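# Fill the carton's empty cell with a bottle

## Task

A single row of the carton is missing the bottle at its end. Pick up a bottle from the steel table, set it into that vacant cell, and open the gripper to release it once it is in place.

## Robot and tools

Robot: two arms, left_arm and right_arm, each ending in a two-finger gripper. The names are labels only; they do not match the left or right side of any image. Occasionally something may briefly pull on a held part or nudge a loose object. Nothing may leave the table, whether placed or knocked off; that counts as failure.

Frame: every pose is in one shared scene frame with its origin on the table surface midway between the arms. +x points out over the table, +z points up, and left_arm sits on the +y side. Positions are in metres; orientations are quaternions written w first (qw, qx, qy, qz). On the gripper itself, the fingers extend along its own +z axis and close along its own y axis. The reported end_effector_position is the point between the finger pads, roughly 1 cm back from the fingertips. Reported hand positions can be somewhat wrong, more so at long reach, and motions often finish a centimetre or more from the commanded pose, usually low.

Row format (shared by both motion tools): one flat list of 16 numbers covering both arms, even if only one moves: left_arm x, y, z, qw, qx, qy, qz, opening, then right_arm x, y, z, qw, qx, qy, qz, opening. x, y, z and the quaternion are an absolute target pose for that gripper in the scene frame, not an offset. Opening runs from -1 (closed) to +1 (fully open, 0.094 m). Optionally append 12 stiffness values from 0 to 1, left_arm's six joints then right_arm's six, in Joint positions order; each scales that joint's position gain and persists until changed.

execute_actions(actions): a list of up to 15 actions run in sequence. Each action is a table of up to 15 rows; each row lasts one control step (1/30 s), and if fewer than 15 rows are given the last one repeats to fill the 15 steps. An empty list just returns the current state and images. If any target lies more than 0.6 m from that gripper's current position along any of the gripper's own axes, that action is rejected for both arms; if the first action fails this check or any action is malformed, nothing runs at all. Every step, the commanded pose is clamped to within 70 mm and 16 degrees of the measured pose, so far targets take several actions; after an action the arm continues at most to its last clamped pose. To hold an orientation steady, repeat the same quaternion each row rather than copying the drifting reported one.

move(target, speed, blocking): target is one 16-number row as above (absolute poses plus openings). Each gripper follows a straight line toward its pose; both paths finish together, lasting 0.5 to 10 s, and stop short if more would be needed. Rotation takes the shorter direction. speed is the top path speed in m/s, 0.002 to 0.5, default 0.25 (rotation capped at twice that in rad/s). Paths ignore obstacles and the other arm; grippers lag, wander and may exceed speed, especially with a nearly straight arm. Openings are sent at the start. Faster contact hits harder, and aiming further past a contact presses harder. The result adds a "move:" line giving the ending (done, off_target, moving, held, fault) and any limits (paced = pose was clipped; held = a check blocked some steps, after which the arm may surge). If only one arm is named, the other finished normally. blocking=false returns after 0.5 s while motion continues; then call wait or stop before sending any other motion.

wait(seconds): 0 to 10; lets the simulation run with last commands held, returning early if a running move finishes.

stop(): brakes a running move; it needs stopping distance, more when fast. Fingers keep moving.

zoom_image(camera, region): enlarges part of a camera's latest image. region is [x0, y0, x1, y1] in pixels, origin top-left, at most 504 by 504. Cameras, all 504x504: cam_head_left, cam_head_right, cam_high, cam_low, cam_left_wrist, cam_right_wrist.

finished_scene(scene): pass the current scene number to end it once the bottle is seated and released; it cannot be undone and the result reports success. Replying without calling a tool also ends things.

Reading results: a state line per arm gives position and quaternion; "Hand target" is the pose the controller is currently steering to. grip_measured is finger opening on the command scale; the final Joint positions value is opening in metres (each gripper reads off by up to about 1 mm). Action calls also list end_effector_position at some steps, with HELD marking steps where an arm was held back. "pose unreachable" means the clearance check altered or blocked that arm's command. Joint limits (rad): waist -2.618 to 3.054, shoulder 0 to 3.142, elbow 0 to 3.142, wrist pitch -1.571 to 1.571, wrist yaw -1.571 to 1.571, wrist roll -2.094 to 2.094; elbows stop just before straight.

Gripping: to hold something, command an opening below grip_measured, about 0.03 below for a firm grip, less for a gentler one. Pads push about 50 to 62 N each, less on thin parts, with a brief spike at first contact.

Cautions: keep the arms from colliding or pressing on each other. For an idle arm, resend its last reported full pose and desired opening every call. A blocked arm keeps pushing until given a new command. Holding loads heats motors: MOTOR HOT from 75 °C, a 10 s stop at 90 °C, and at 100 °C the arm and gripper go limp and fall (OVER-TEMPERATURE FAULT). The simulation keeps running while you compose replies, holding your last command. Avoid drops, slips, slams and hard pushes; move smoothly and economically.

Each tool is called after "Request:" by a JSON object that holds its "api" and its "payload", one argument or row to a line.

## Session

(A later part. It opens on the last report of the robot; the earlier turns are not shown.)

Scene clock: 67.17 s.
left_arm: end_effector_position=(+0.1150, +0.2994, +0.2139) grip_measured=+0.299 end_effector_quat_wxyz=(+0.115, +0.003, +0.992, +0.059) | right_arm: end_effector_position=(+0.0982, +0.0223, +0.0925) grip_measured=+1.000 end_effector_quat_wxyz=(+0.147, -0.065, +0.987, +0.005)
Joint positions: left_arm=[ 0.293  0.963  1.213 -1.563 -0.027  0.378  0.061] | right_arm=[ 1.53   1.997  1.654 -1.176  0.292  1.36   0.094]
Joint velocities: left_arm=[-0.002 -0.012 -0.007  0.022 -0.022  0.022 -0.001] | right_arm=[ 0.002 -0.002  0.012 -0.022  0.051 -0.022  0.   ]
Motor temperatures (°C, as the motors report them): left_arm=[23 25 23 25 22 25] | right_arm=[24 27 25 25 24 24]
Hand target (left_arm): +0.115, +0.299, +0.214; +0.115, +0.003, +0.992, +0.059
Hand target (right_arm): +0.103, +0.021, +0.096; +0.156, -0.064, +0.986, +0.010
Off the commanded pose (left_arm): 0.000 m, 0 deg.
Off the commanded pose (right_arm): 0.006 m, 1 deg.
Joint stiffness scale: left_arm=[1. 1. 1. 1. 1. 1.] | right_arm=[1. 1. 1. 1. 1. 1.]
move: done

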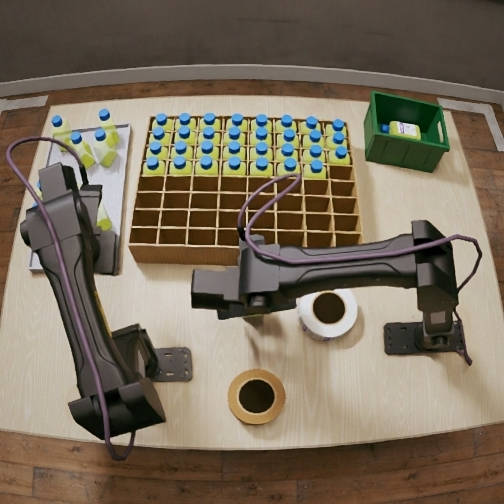

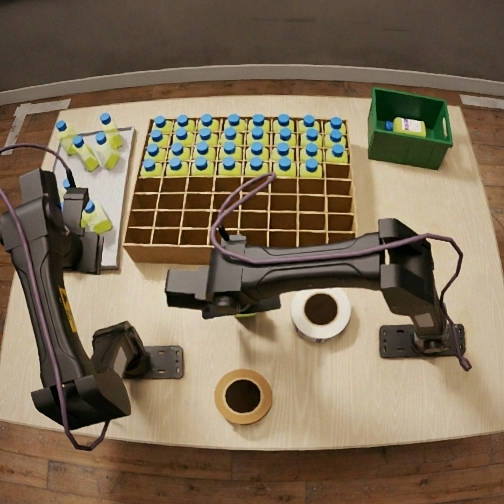

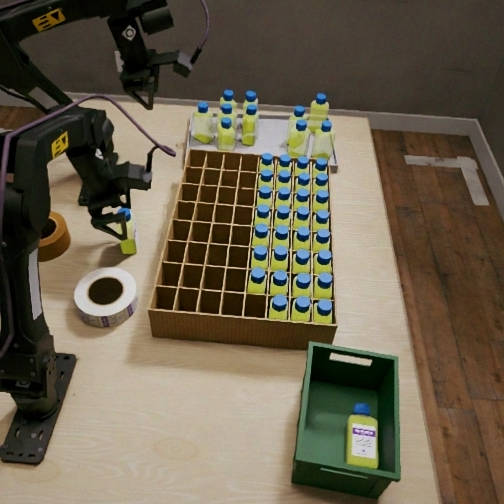

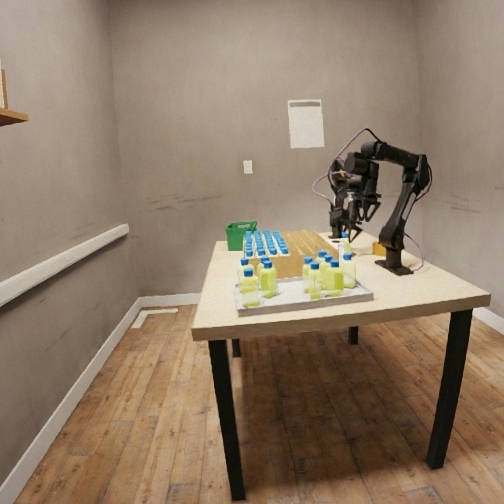

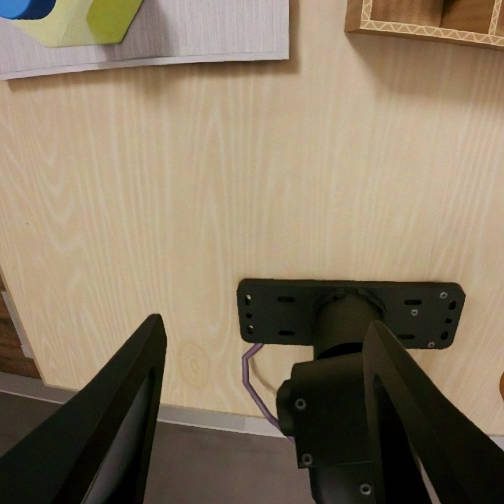

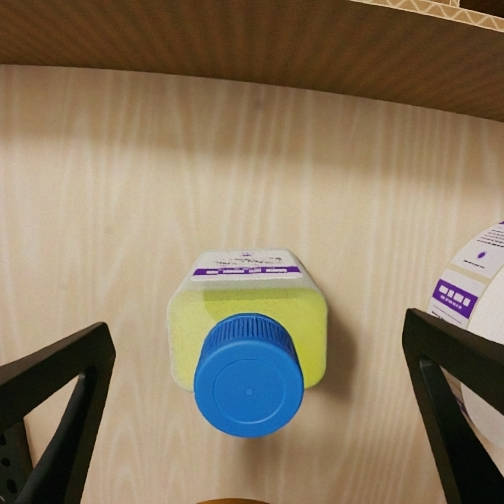

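Request:
{"api": "move", "payload": {
  "target": [0.115, 0.2994, 0.2139, 0.115, 0.003, 0.992, 0.059, 0.3, 0.103, 0.021, 0.096, 0.1557, -0.0646, 0.9859, 0.0102, -0.47],
  "speed": 0.04
}}

Scene clock: 68.33 s.
left_arm: end_effector_position=(+0.1150, +0.2994, +0.2139) grip_measured=+0.299 end_effector_quat_wxyz=(+0.115, +0.003, +0.992, +0.059) | right_arm: end_effector_position=(+0.0981, +0.0227, +0.0924) grip_measured=+0.008 end_effector_quat_wxyz=(+0.147, -0.066, +0.987, +0.006)
Joint positions: left_arm=[ 0.293  0.963  1.213 -1.563 -0.027  0.378  0.061] | right_arm=[ 1.53   1.997  1.654 -1.174  0.291  1.358  0.047]
Joint velocities: left_arm=[-0.007  0.002 -0.002  0.037  0.007  0.037 -0.   ] | right_arm=[-0.017  0.012 -0.027 -0.007 -0.007  0.037 -0.001]
Motor temperatures (°C, as the motors report them): left_arm=[23 25 23 25 22 25] | right_arm=[24 27 25 25 24 24]
Hand target (left_arm): +0.115, +0.299, +0.214; +0.115, +0.003, +0.992, +0.059
Hand target (right_arm): +0.103, +0.021, +0.096; +0.156, -0.065, +0.986, +0.010
Off the commanded pose (left_arm): 0.000 m, 0 deg.
Off the commanded pose (right_arm): 0.006 m, 1 deg.
Joint stiffness scale: left_arm=[1. 1. 1. 1. 1. 1.] | right_arm=[1. 1. 1. 1. 1. 1.]
move: done

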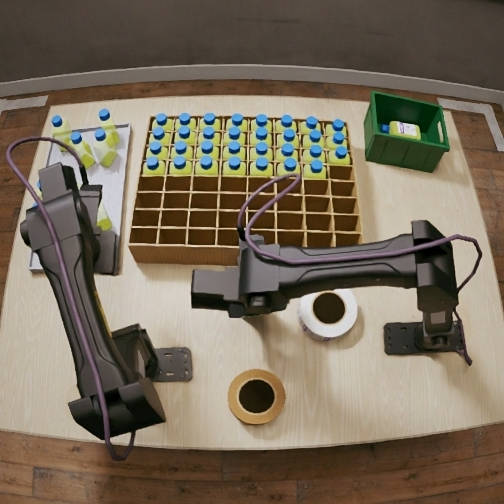

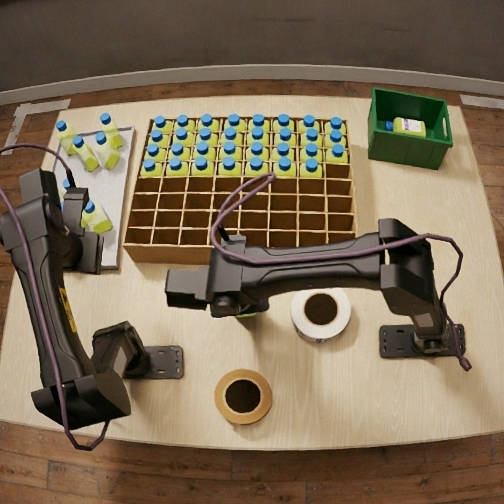

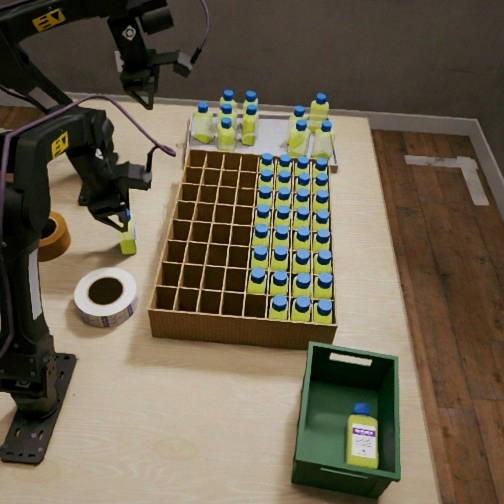

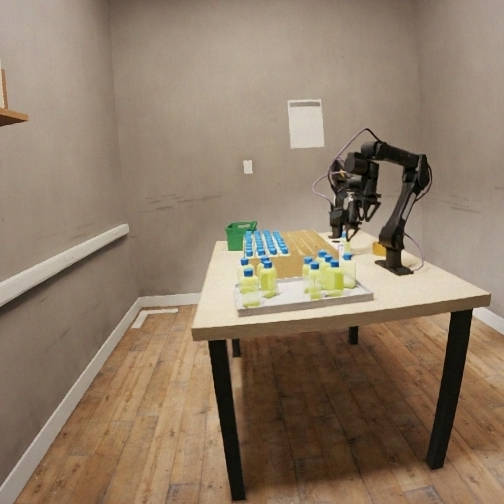

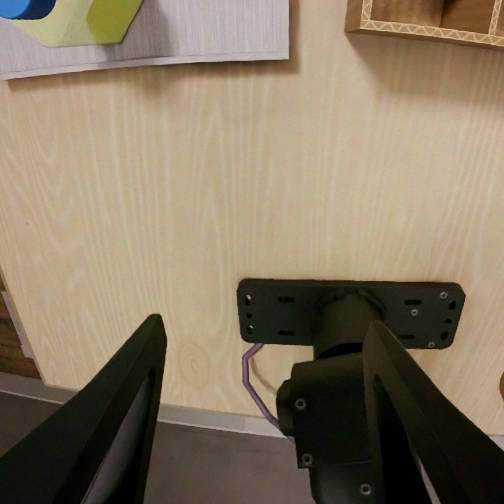

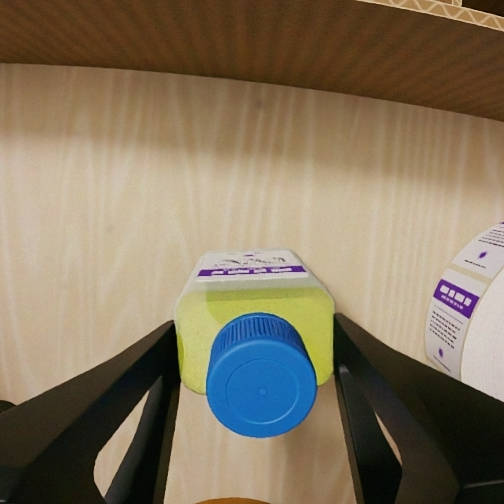

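Request:
{"api": "move", "payload": {
  "target": [0.115, 0.2994, 0.2139, 0.115, 0.003, 0.992, 0.059, 0.3, 0.103, 0.021, 0.096, 0.1557, -0.0646, 0.9859, 0.0102, 0.2],
  "speed": 0.04
}}

Request:
{"api": "move", "payload": {
  "target": [0.115, 0.2994, 0.2139, 0.115, 0.003, 0.992, 0.059, 0.3, 0.103, 0.021, 0.110, 0.1557, -0.0646, 0.9859, 0.0102, 0.2],
  "speed": 0.04
}}

Scene clock: 69.97 s.
left_arm: end_effector_position=(+0.1150, +0.2994, +0.2139) grip_measured=+0.299 end_effector_quat_wxyz=(+0.115, +0.003, +0.992, +0.059) | right_arm: end_effector_position=(+0.0980, +0.0227, +0.0924) grip_measured=+0.198 end_effector_quat_wxyz=(+0.147, -0.066, +0.987, +0.006)
Joint positions: left_arm=[ 0.293  0.963  1.213 -1.563 -0.027  0.378  0.061] | right_arm=[ 1.53   1.997  1.654 -1.174  0.29   1.358  0.056]
Joint velocities: left_arm=[-0.002  0.002 -0.002 -0.051 -0.022 -0.037  0.   ] | right_arm=[-0.007  0.002  0.007  0.051  0.037 -0.022 -0.   ]
Motor temperatures (°C, as the motors report them): left_arm=[23 24 23 25 22 25] | right_arm=[24 27 25 25 24 24]
Hand target (left_arm): +0.115, +0.299, +0.214; +0.115, +0.003, +0.992, +0.059
Hand target (right_arm): +0.103, +0.021, +0.096; +0.156, -0.065, +0.986, +0.010
Off the commanded pose (left_arm): 0.000 m, 0 deg.
Off the commanded pose (right_arm): 0.006 m, 1 deg.
Joint stiffness scale: left_arm=[1. 1. 1. 1. 1. 1.] | right_arm=[1. 1. 1. 1. 1. 1.]
move: done

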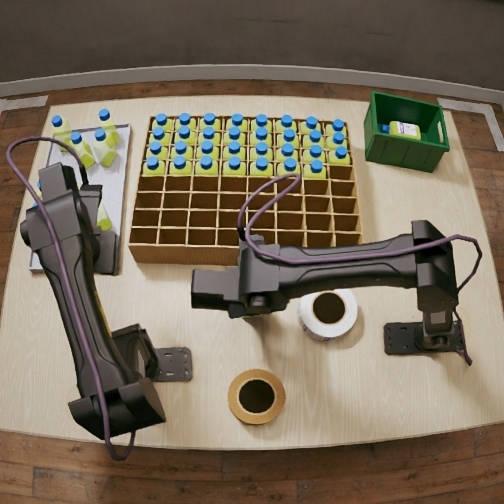

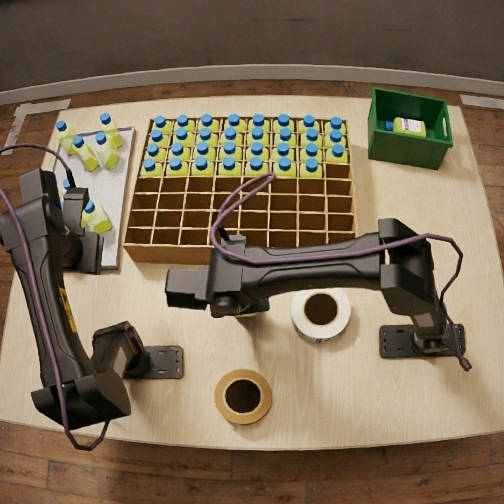

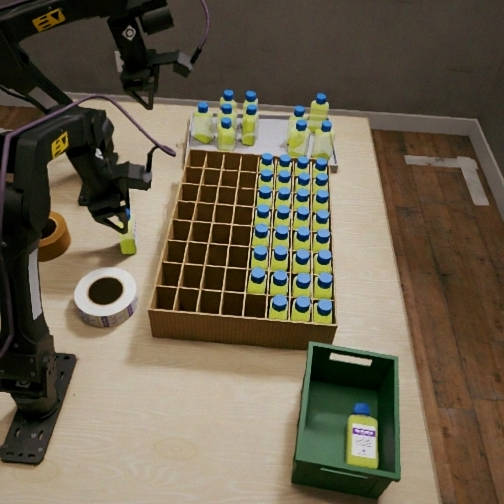

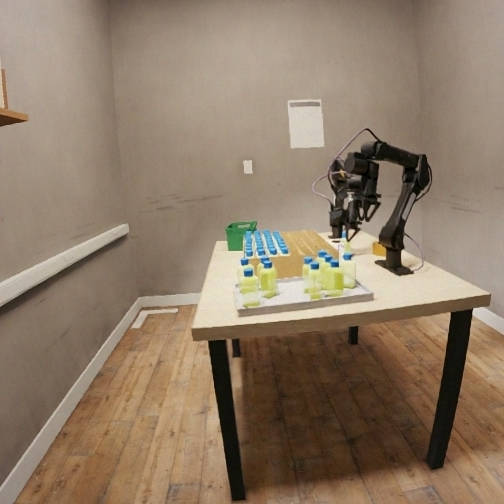

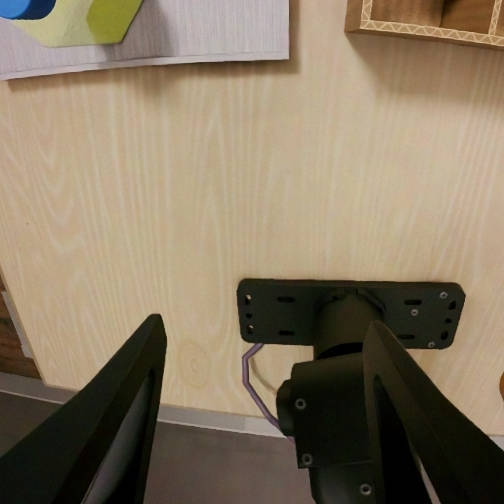

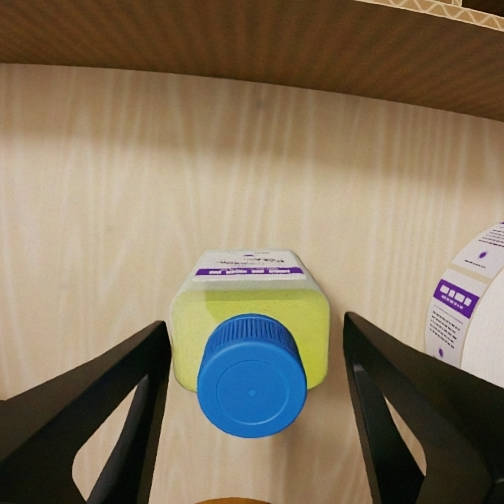

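Scene clock: 70.67 s.
left_arm: end_effector_position=(+0.1150, +0.2994, +0.2139) grip_measured=+0.299 end_effector_quat_wxyz=(+0.115, +0.003, +0.992, +0.059) | right_arm: end_effector_position=(+0.0978, +0.0204, +0.0923) grip_measured=+0.199 end_effector_quat_wxyz=(+0.146, -0.067, +0.987, +0.001)
Joint positions: left_arm=[ 0.293  0.963  1.213 -1.563 -0.027  0.378  0.061] | right_arm=[ 1.53   1.997  1.654 -1.184  0.29   1.358  0.056]
Joint velocities: left_arm=[-0.002  0.012  0.002 -0.007 -0.022 -0.051 -0.001] | right_arm=[ 0.007  0.007  0.002 -0.037  0.037  0.007 -0.001]
Motor temperatures (°C, as the motors report them): left_arm=[23 24 23 25 22 25] | right_arm=[24 28 25 25 24 24]
Hand target (left_arm): +0.115, +0.299, +0.214; +0.115, +0.003, +0.992, +0.059
Hand target (right_arm): +0.103, +0.020, +0.110; +0.156, -0.065, +0.986, +0.011
Off the commanded pose (left_arm): 0.000 m, 0 deg.
Off the commanded pose (right_arm): 0.018 m, 2 deg.
Joint stiffness scale: left_arm=[1. 1. 1. 1. 1. 1.] | right_arm=[1. 1. 1. 1. 1. 1.]
move: off_target (right_arm)

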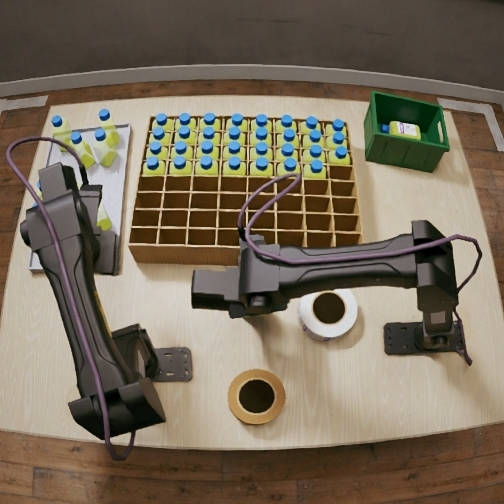

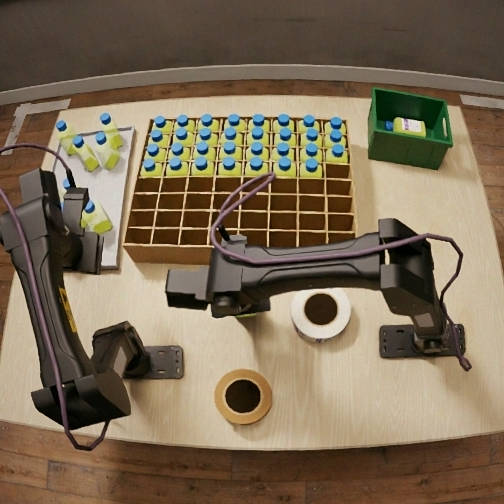

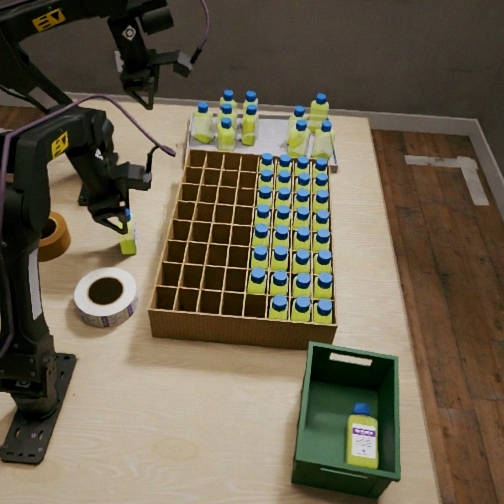

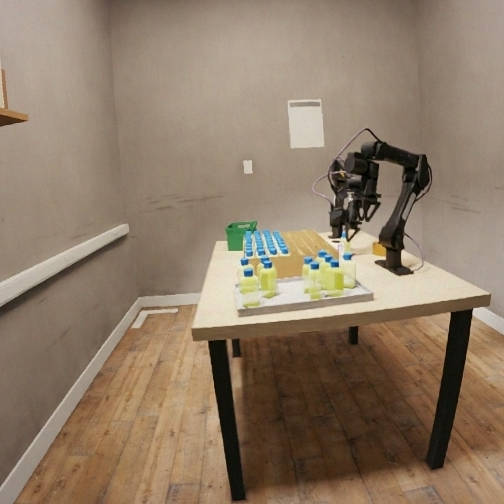

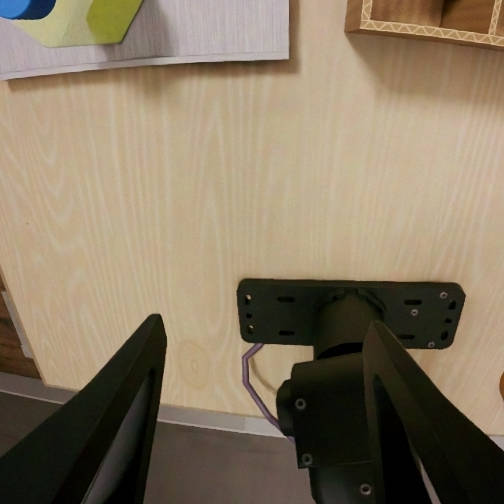

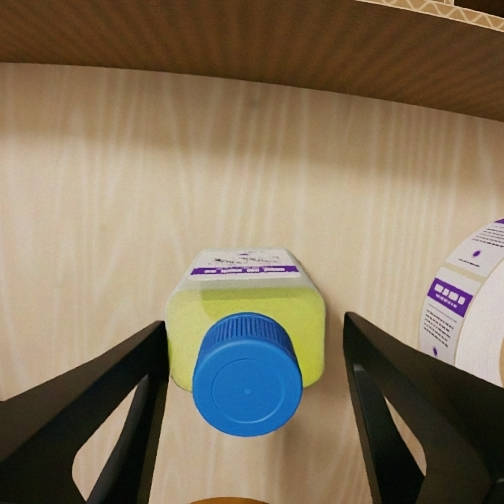

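Request:
{"api": "move", "payload": {
  "target": [0.115, 0.2994, 0.2139, 0.115, 0.003, 0.992, 0.059, 0.3, 0.103, 0.021, 0.13, 0.1557, -0.0646, 0.9859, 0.0102, 0.2],
  "speed": 0.06
}}

Scene clock: 72.10 s.
left_arm: end_effector_position=(+0.1150, +0.2994, +0.2139) grip_measured=+0.299 end_effector_quat_wxyz=(+0.115, +0.003, +0.992, +0.059) | right_arm: end_effector_position=(+0.0978, +0.0202, +0.1124) grip_measured=+0.199 end_effector_quat_wxyz=(+0.146, -0.067, +0.987, -0.002)
Joint positions: left_arm=[ 0.293  0.963  1.213 -1.563 -0.027  0.378  0.061] | right_arm=[ 1.53   1.997  1.734 -1.27   0.29   1.358  0.056]
Joint velocities: left_arm=[-0.017 -0.027  0.012 -0.007 -0.007 -0.066  0.   ] | right_arm=[ 0.002  0.002  0.007 -0.022  0.037  0.037 -0.   ]
Motor temperatures (°C, as the motors report them): left_arm=[23 24 23 25 22 25] | right_arm=[24 28 26 25 24 24]
Hand target (left_arm): +0.115, +0.299, +0.214; +0.115, +0.003, +0.992, +0.059
Hand target (right_arm): +0.103, +0.020, +0.130; +0.156, -0.065, +0.986, +0.010
Off the commanded pose (left_arm): 0.000 m, 0 deg.
Off the commanded pose (right_arm): 0.018 m, 2 deg.
Joint stiffness scale: left_arm=[1. 1. 1. 1. 1. 1.] | right_arm=[1. 1. 1. 1. 1. 1.]
move: off_target (right_arm)

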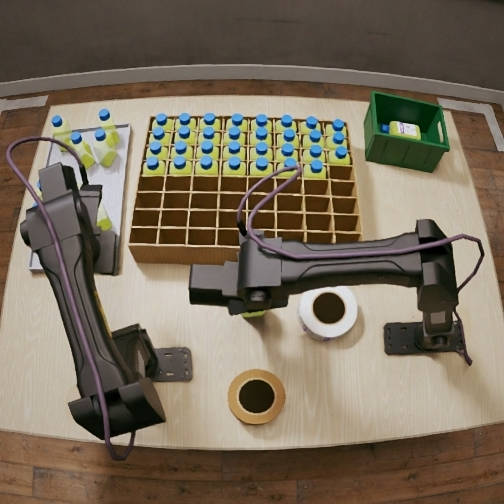

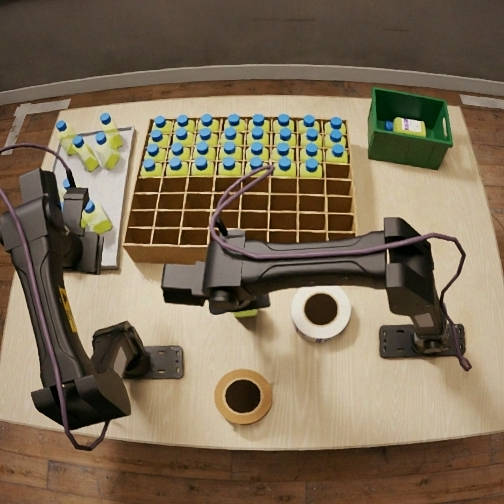

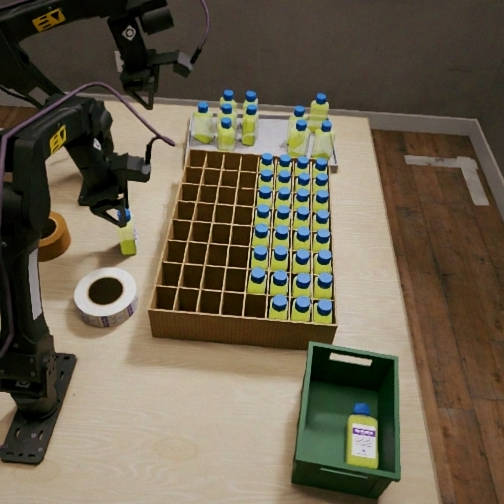

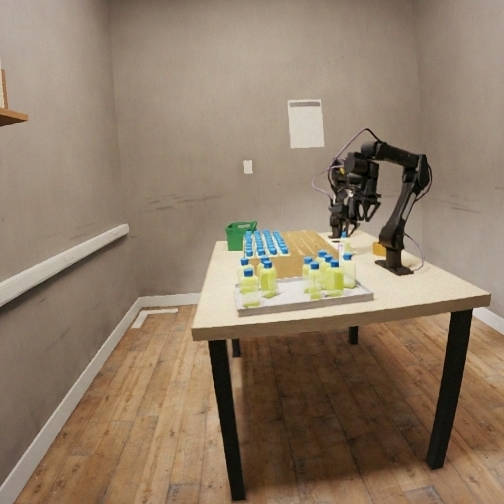

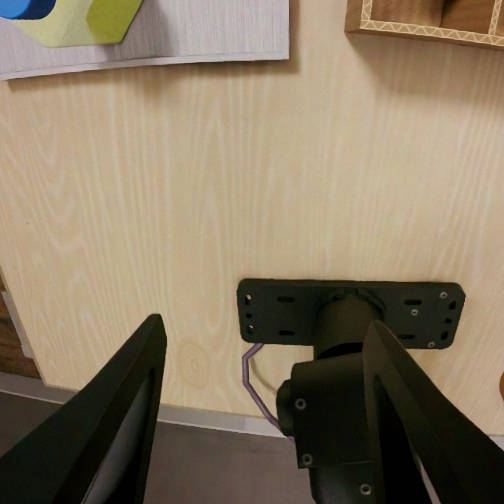

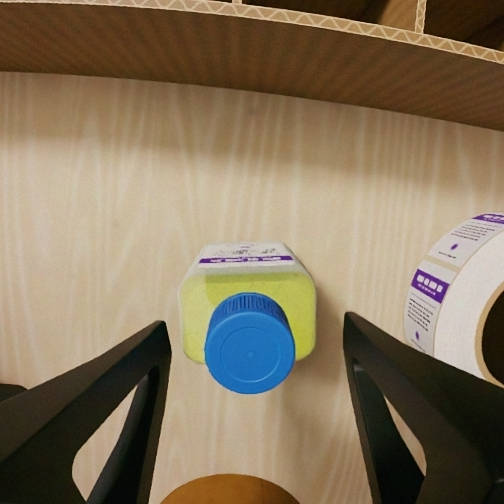

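Request:
{"api": "move", "payload": {
  "target": [0.115, 0.2994, 0.2139, 0.115, 0.003, 0.992, 0.059, 0.3, 0.103, 0.021, 0.107, 0.1557, -0.0646, 0.9859, 0.0102, 0.2],
  "speed": 0.05
}}

Request:
{"api": "move", "payload": {
  "target": [0.115, 0.2994, 0.2139, 0.115, 0.003, 0.992, 0.059, 0.3, 0.103, 0.021, 0.107, 0.1557, -0.0646, 0.9859, 0.0102, -0.47],
  "speed": 0.05
}}

Scene clock: 73.53 s.
left_arm: end_effector_position=(+0.1150, +0.2994, +0.2139) grip_measured=+0.299 end_effector_quat_wxyz=(+0.115, +0.003, +0.992, +0.059) | right_arm: end_effector_position=(+0.0979, +0.0221, +0.1023) grip_measured=+0.199 end_effector_quat_wxyz=(+0.146, -0.066, +0.987, +0.003)
Joint positions: left_arm=[ 0.293  0.963  1.213 -1.563 -0.027  0.378  0.061] | right_arm=[ 1.53   1.997  1.693 -1.22   0.29   1.358  0.056]
Joint velocities: left_arm=[-0.012 -0.007 -0.002  0.051 -0.037  0.081 -0.001] | right_arm=[ 0.002 -0.012  0.007 -0.051  0.022 -0.037 -0.   ]
Motor temperatures (°C, as the motors report them): left_arm=[23 24 23 25 22 25] | right_arm=[24 28 26 25 24 24]
Hand target (left_arm): +0.115, +0.299, +0.214; +0.115, +0.003, +0.992, +0.059
Hand target (right_arm): +0.103, +0.021, +0.107; +0.156, -0.065, +0.986, +0.010
Off the commanded pose (left_arm): 0.000 m, 0 deg.
Off the commanded pose (right_arm): 0.007 m, 1 deg.
Joint stiffness scale: left_arm=[1. 1. 1. 1. 1. 1.] | right_arm=[1. 1. 1. 1. 1. 1.]
move: done

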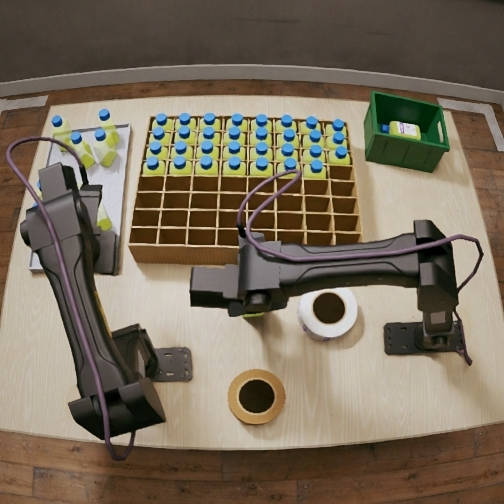

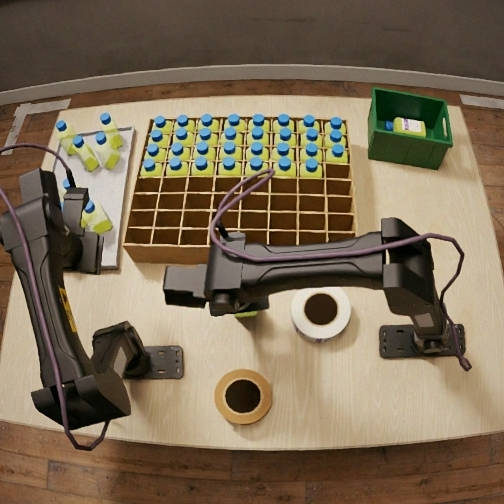

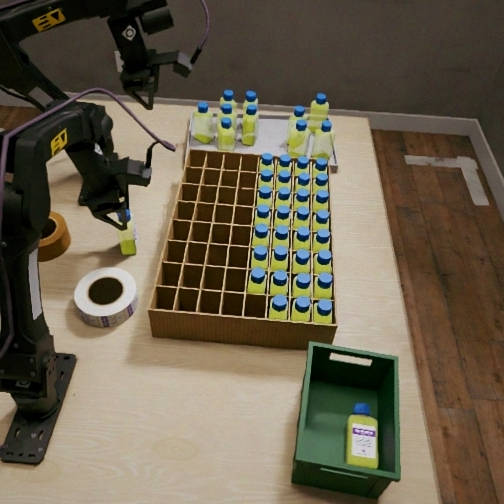

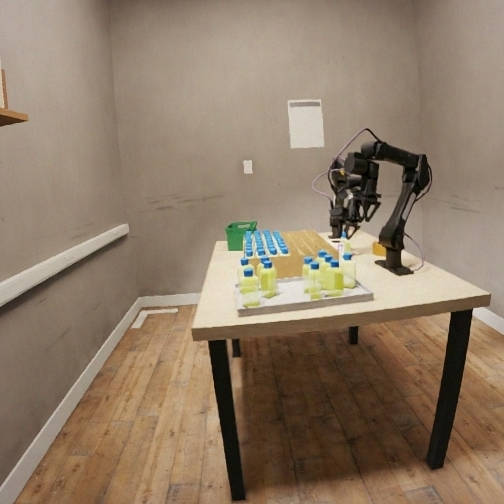

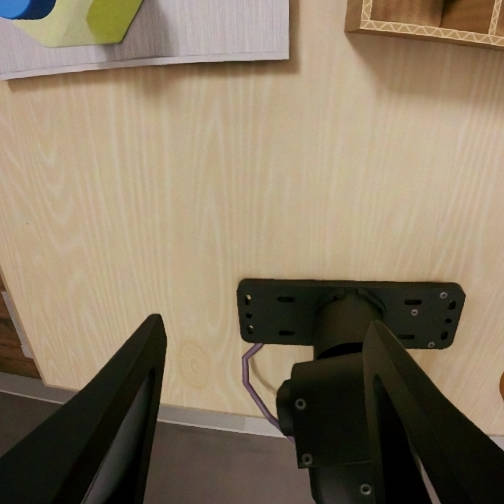

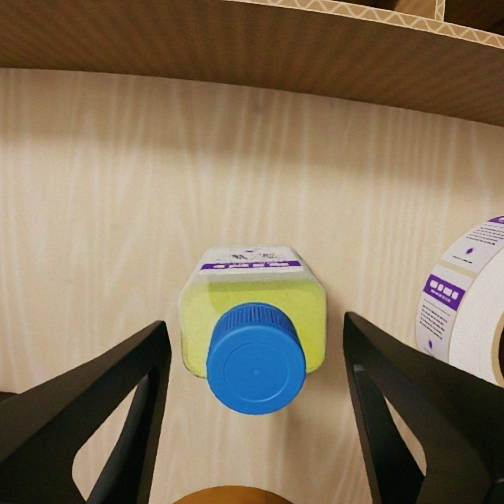

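Scene clock: 74.23 s.
left_arm: end_effector_position=(+0.1150, +0.2994, +0.2139) grip_measured=+0.299 end_effector_quat_wxyz=(+0.115, +0.003, +0.992, +0.059) | right_arm: end_effector_position=(+0.0984, +0.0242, +0.1079) grip_measured=-0.456 end_effector_quat_wxyz=(+0.150, -0.065, +0.987, +0.012)
Joint positions: left_arm=[ 0.293  0.963  1.213 -1.563 -0.027  0.378  0.061] | right_arm=[ 1.531  1.985  1.697 -1.216  0.294  1.358  0.026]
Joint velocities: left_arm=[ 0.012 -0.007  0.007 -0.007  0.051  0.037 -0.   ] | right_arm=[-0.002 -0.002 -0.002  0.066  0.022  0.007 -0.001]
Motor temperatures (°C, as the motors report them): left_arm=[23 24 23 25 22 25] | right_arm=[24 28 26 25 24 24]
Hand target (left_arm): +0.115, +0.299, +0.214; +0.115, +0.003, +0.992, +0.059
Hand target (right_arm): +0.103, +0.021, +0.107; +0.156, -0.065, +0.986, +0.010
Off the commanded pose (left_arm): 0.000 m, 0 deg.
Off the commanded pose (right_arm): 0.006 m, 1 deg.
Joint stiffness scale: left_arm=[1. 1. 1. 1. 1. 1.] | right_arm=[1. 1. 1. 1. 1. 1.]
move: done

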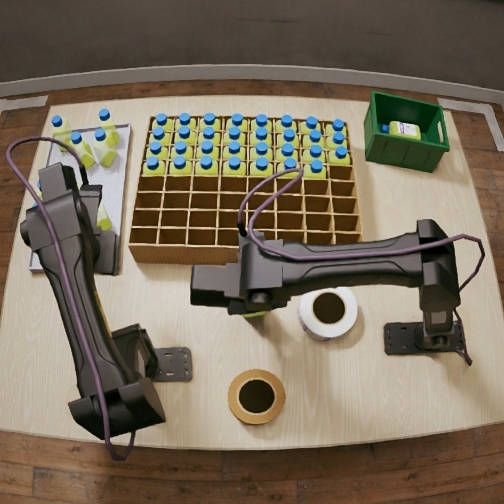

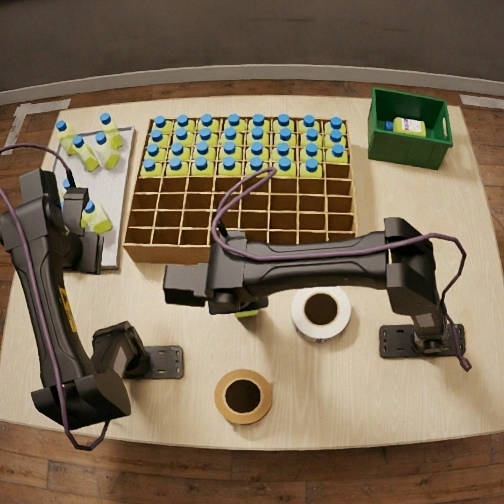

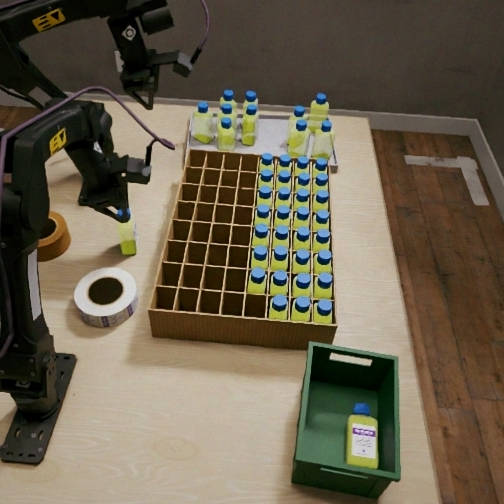

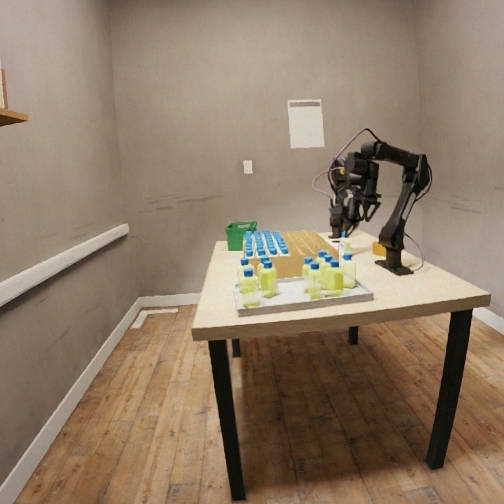

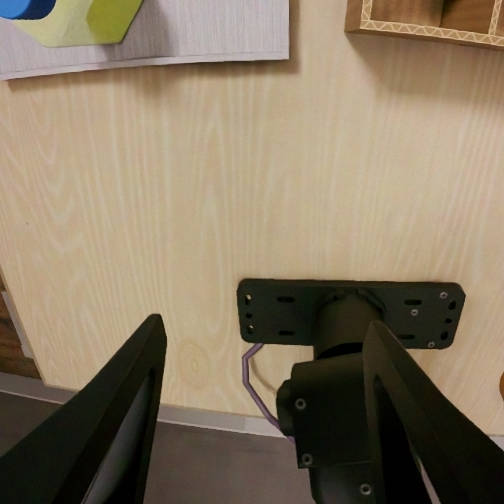

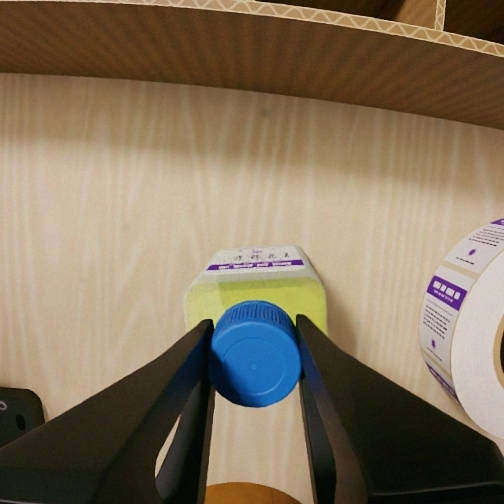

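Request:
{"api": "zoom_image", "payload": {
  "camera": "cam_right_wrist",
  "region": [150, 220, 360, 430]
}}

Region (150, 220, 360, 430) of cam_right_wrist's 504x504 image, scaled by 2.400, with more detail than that image has.

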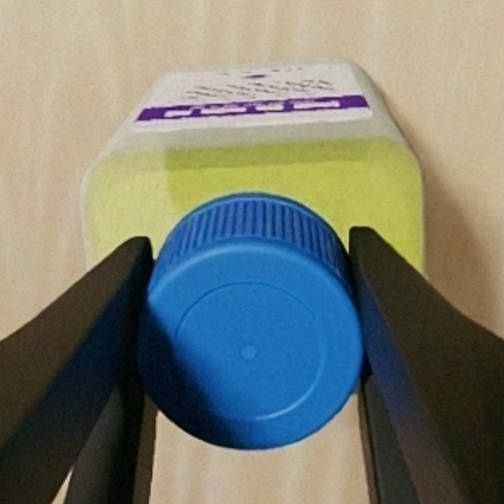

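Request:
{"api": "move", "payload": {
  "target": [0.115, 0.2994, 0.2139, 0.115, 0.003, 0.992, 0.059, 0.3, 0.103, 0.021, 0.24, 0.1557, -0.0646, 0.9859, 0.0102, -0.49],
  "speed": 0.2
}}

Scene clock: 76.97 s.
left_arm: end_effector_position=(+0.1150, +0.2994, +0.2139) grip_measured=+0.299 end_effector_quat_wxyz=(+0.115, +0.003, +0.992, +0.059) | right_arm: end_effector_position=(+0.0972, +0.0223, +0.2219) grip_measured=-0.466 end_effector_quat_wxyz=(+0.155, -0.076, +0.983, +0.062)
Joint positions: left_arm=[ 0.293  0.963  1.213 -1.563 -0.027  0.378  0.061] | right_arm=[ 1.531  1.948  2.095 -1.545  0.288  1.321  0.025]
Joint velocities: left_arm=[-0.022 -0.002 -0.007 -0.051 -0.007 -0.037 -0.   ] | right_arm=[ 0.007  0.002 -0.002 -0.037  0.007 -0.007  0.001]
Motor temperatures (°C, as the motors report them): left_arm=[23 24 23 25 22 25] | right_arm=[24 28 26 25 24 24]
Hand target (left_arm): +0.115, +0.299, +0.214; +0.115, +0.003, +0.992, +0.059
Hand target (right_arm): +0.103, +0.018, +0.239; +0.170, -0.074, +0.980, +0.075
Off the commanded pose (left_arm): 0.000 m, 0 deg.
Off the commanded pose (right_arm): 0.019 m, 6 deg.
Joint stiffness scale: left_arm=[1. 1. 1. 1. 1. 1.] | right_arm=[1. 1. 1. 1. 1. 1.]
joint sent to its limit (right arm) — the command would take joint 4 (wrist pitch) past its lower limit, so that joint was sent only as far as its limit.
move: off_target (right_arm)

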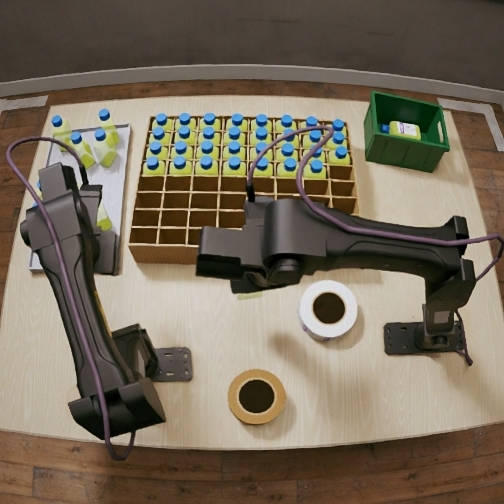

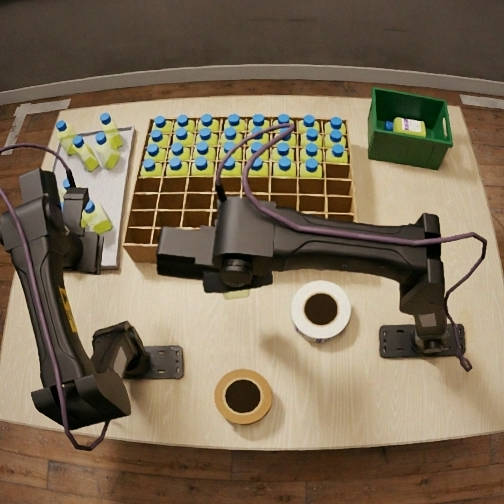

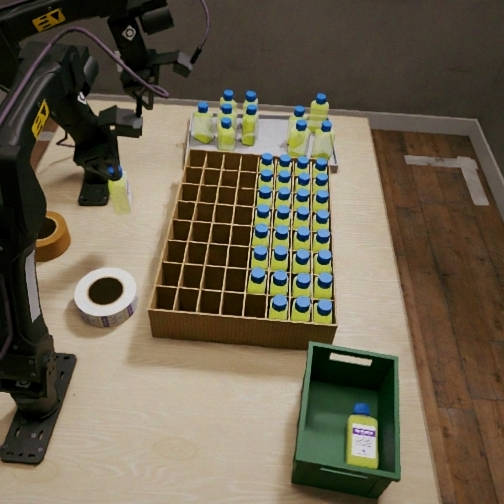

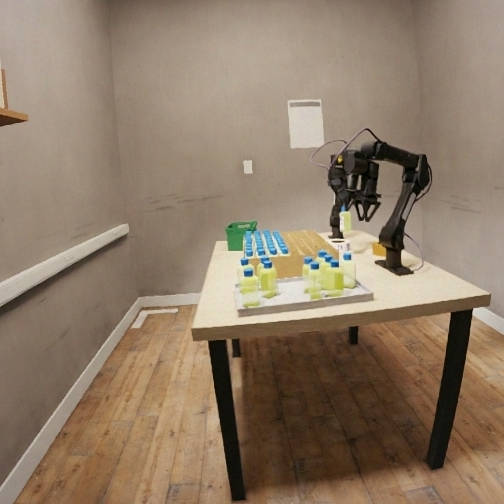

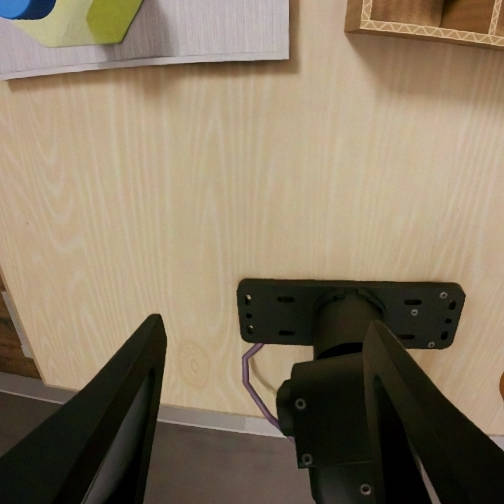

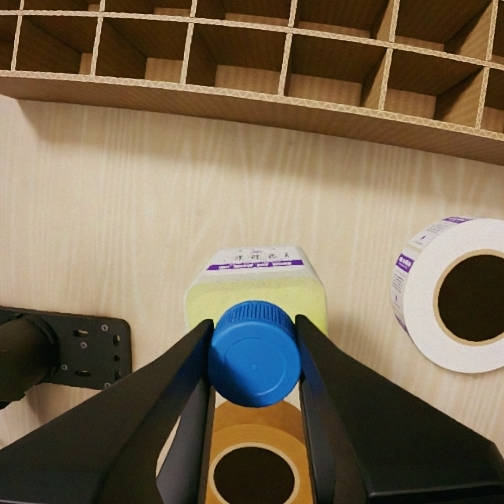

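Request:
{"api": "move", "payload": {
  "target": [0.115, 0.2994, 0.2139, 0.115, 0.003, 0.992, 0.059, 0.3, 0.386, -0.183, 0.232, 0.1559, 0.0259, 0.9877, -0.0041, -0.49],
  "speed": 0.25
}}

Scene clock: 79.77 s.
left_arm: end_effector_position=(+0.1150, +0.2994, +0.2139) grip_measured=+0.299 end_effector_quat_wxyz=(+0.115, +0.003, +0.992, +0.059) | right_arm: end_effector_position=(+0.3866, -0.1877, +0.2247) grip_measured=-0.466 end_effector_quat_wxyz=(+0.162, +0.031, +0.986, -0.011)
Joint positions: left_arm=[ 0.293  0.963  1.213 -1.563 -0.027  0.378  0.061] | right_arm=[ 0.562  1.908  2.049 -1.445  0.19   0.568  0.025]
Joint velocities: left_arm=[-0.037  0.007  0.007 -0.007  0.007 -0.051 -0.001] | right_arm=[-0.032  0.017 -0.012  0.081 -0.037 -0.007 -0.   ]
Motor temperatures (°C, as the motors report them): left_arm=[23 24 23 25 22 25] | right_arm=[24 28 26 25 24 24]
Hand target (left_arm): +0.115, +0.299, +0.214; +0.115, +0.003, +0.992, +0.059
Hand target (right_arm): +0.388, -0.185, +0.233; +0.171, +0.025, +0.985, -0.006
Off the commanded pose (left_arm): 0.000 m, 0 deg.
Off the commanded pose (right_arm): 0.009 m, 1 deg.
Joint stiffness scale: left_arm=[1. 1. 1. 1. 1. 1.] | right_arm=[1. 1. 1. 1. 1. 1.]
move: done

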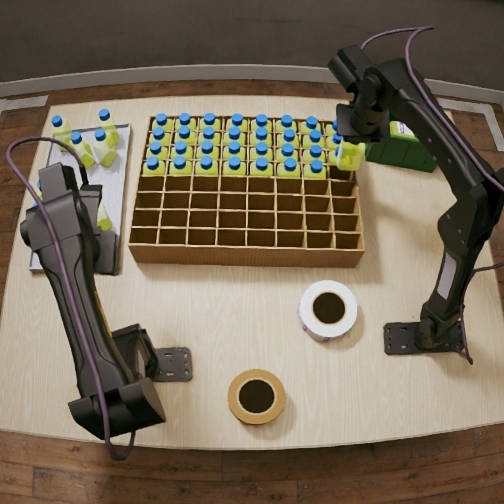

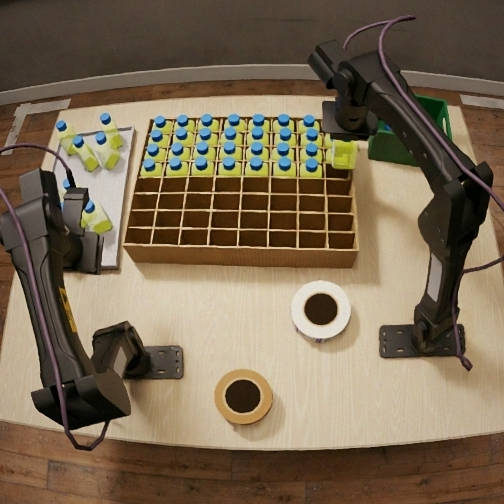

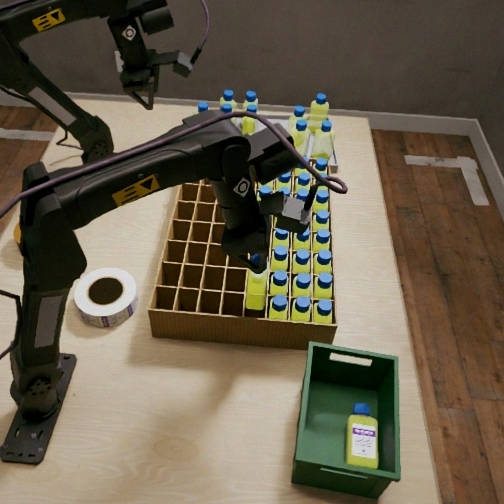

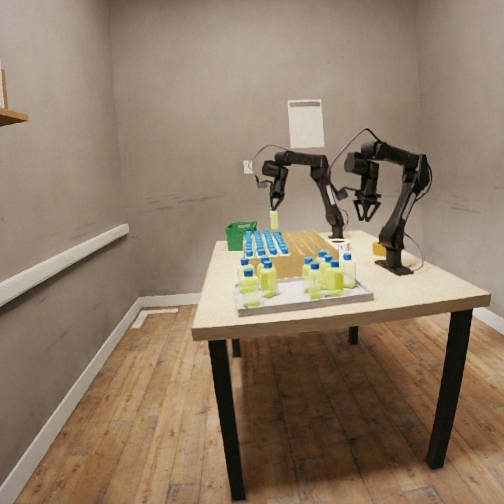

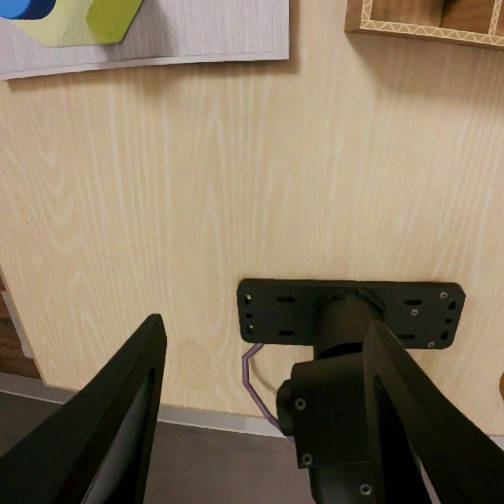

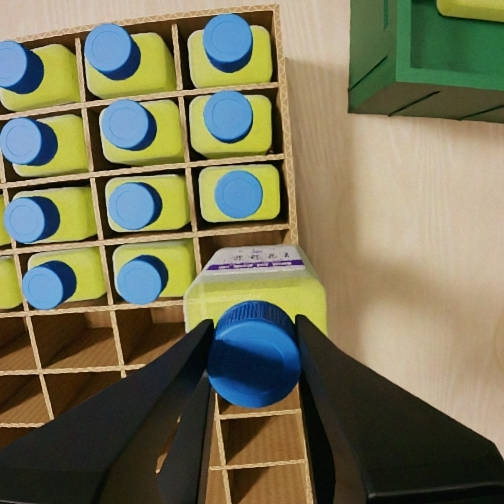

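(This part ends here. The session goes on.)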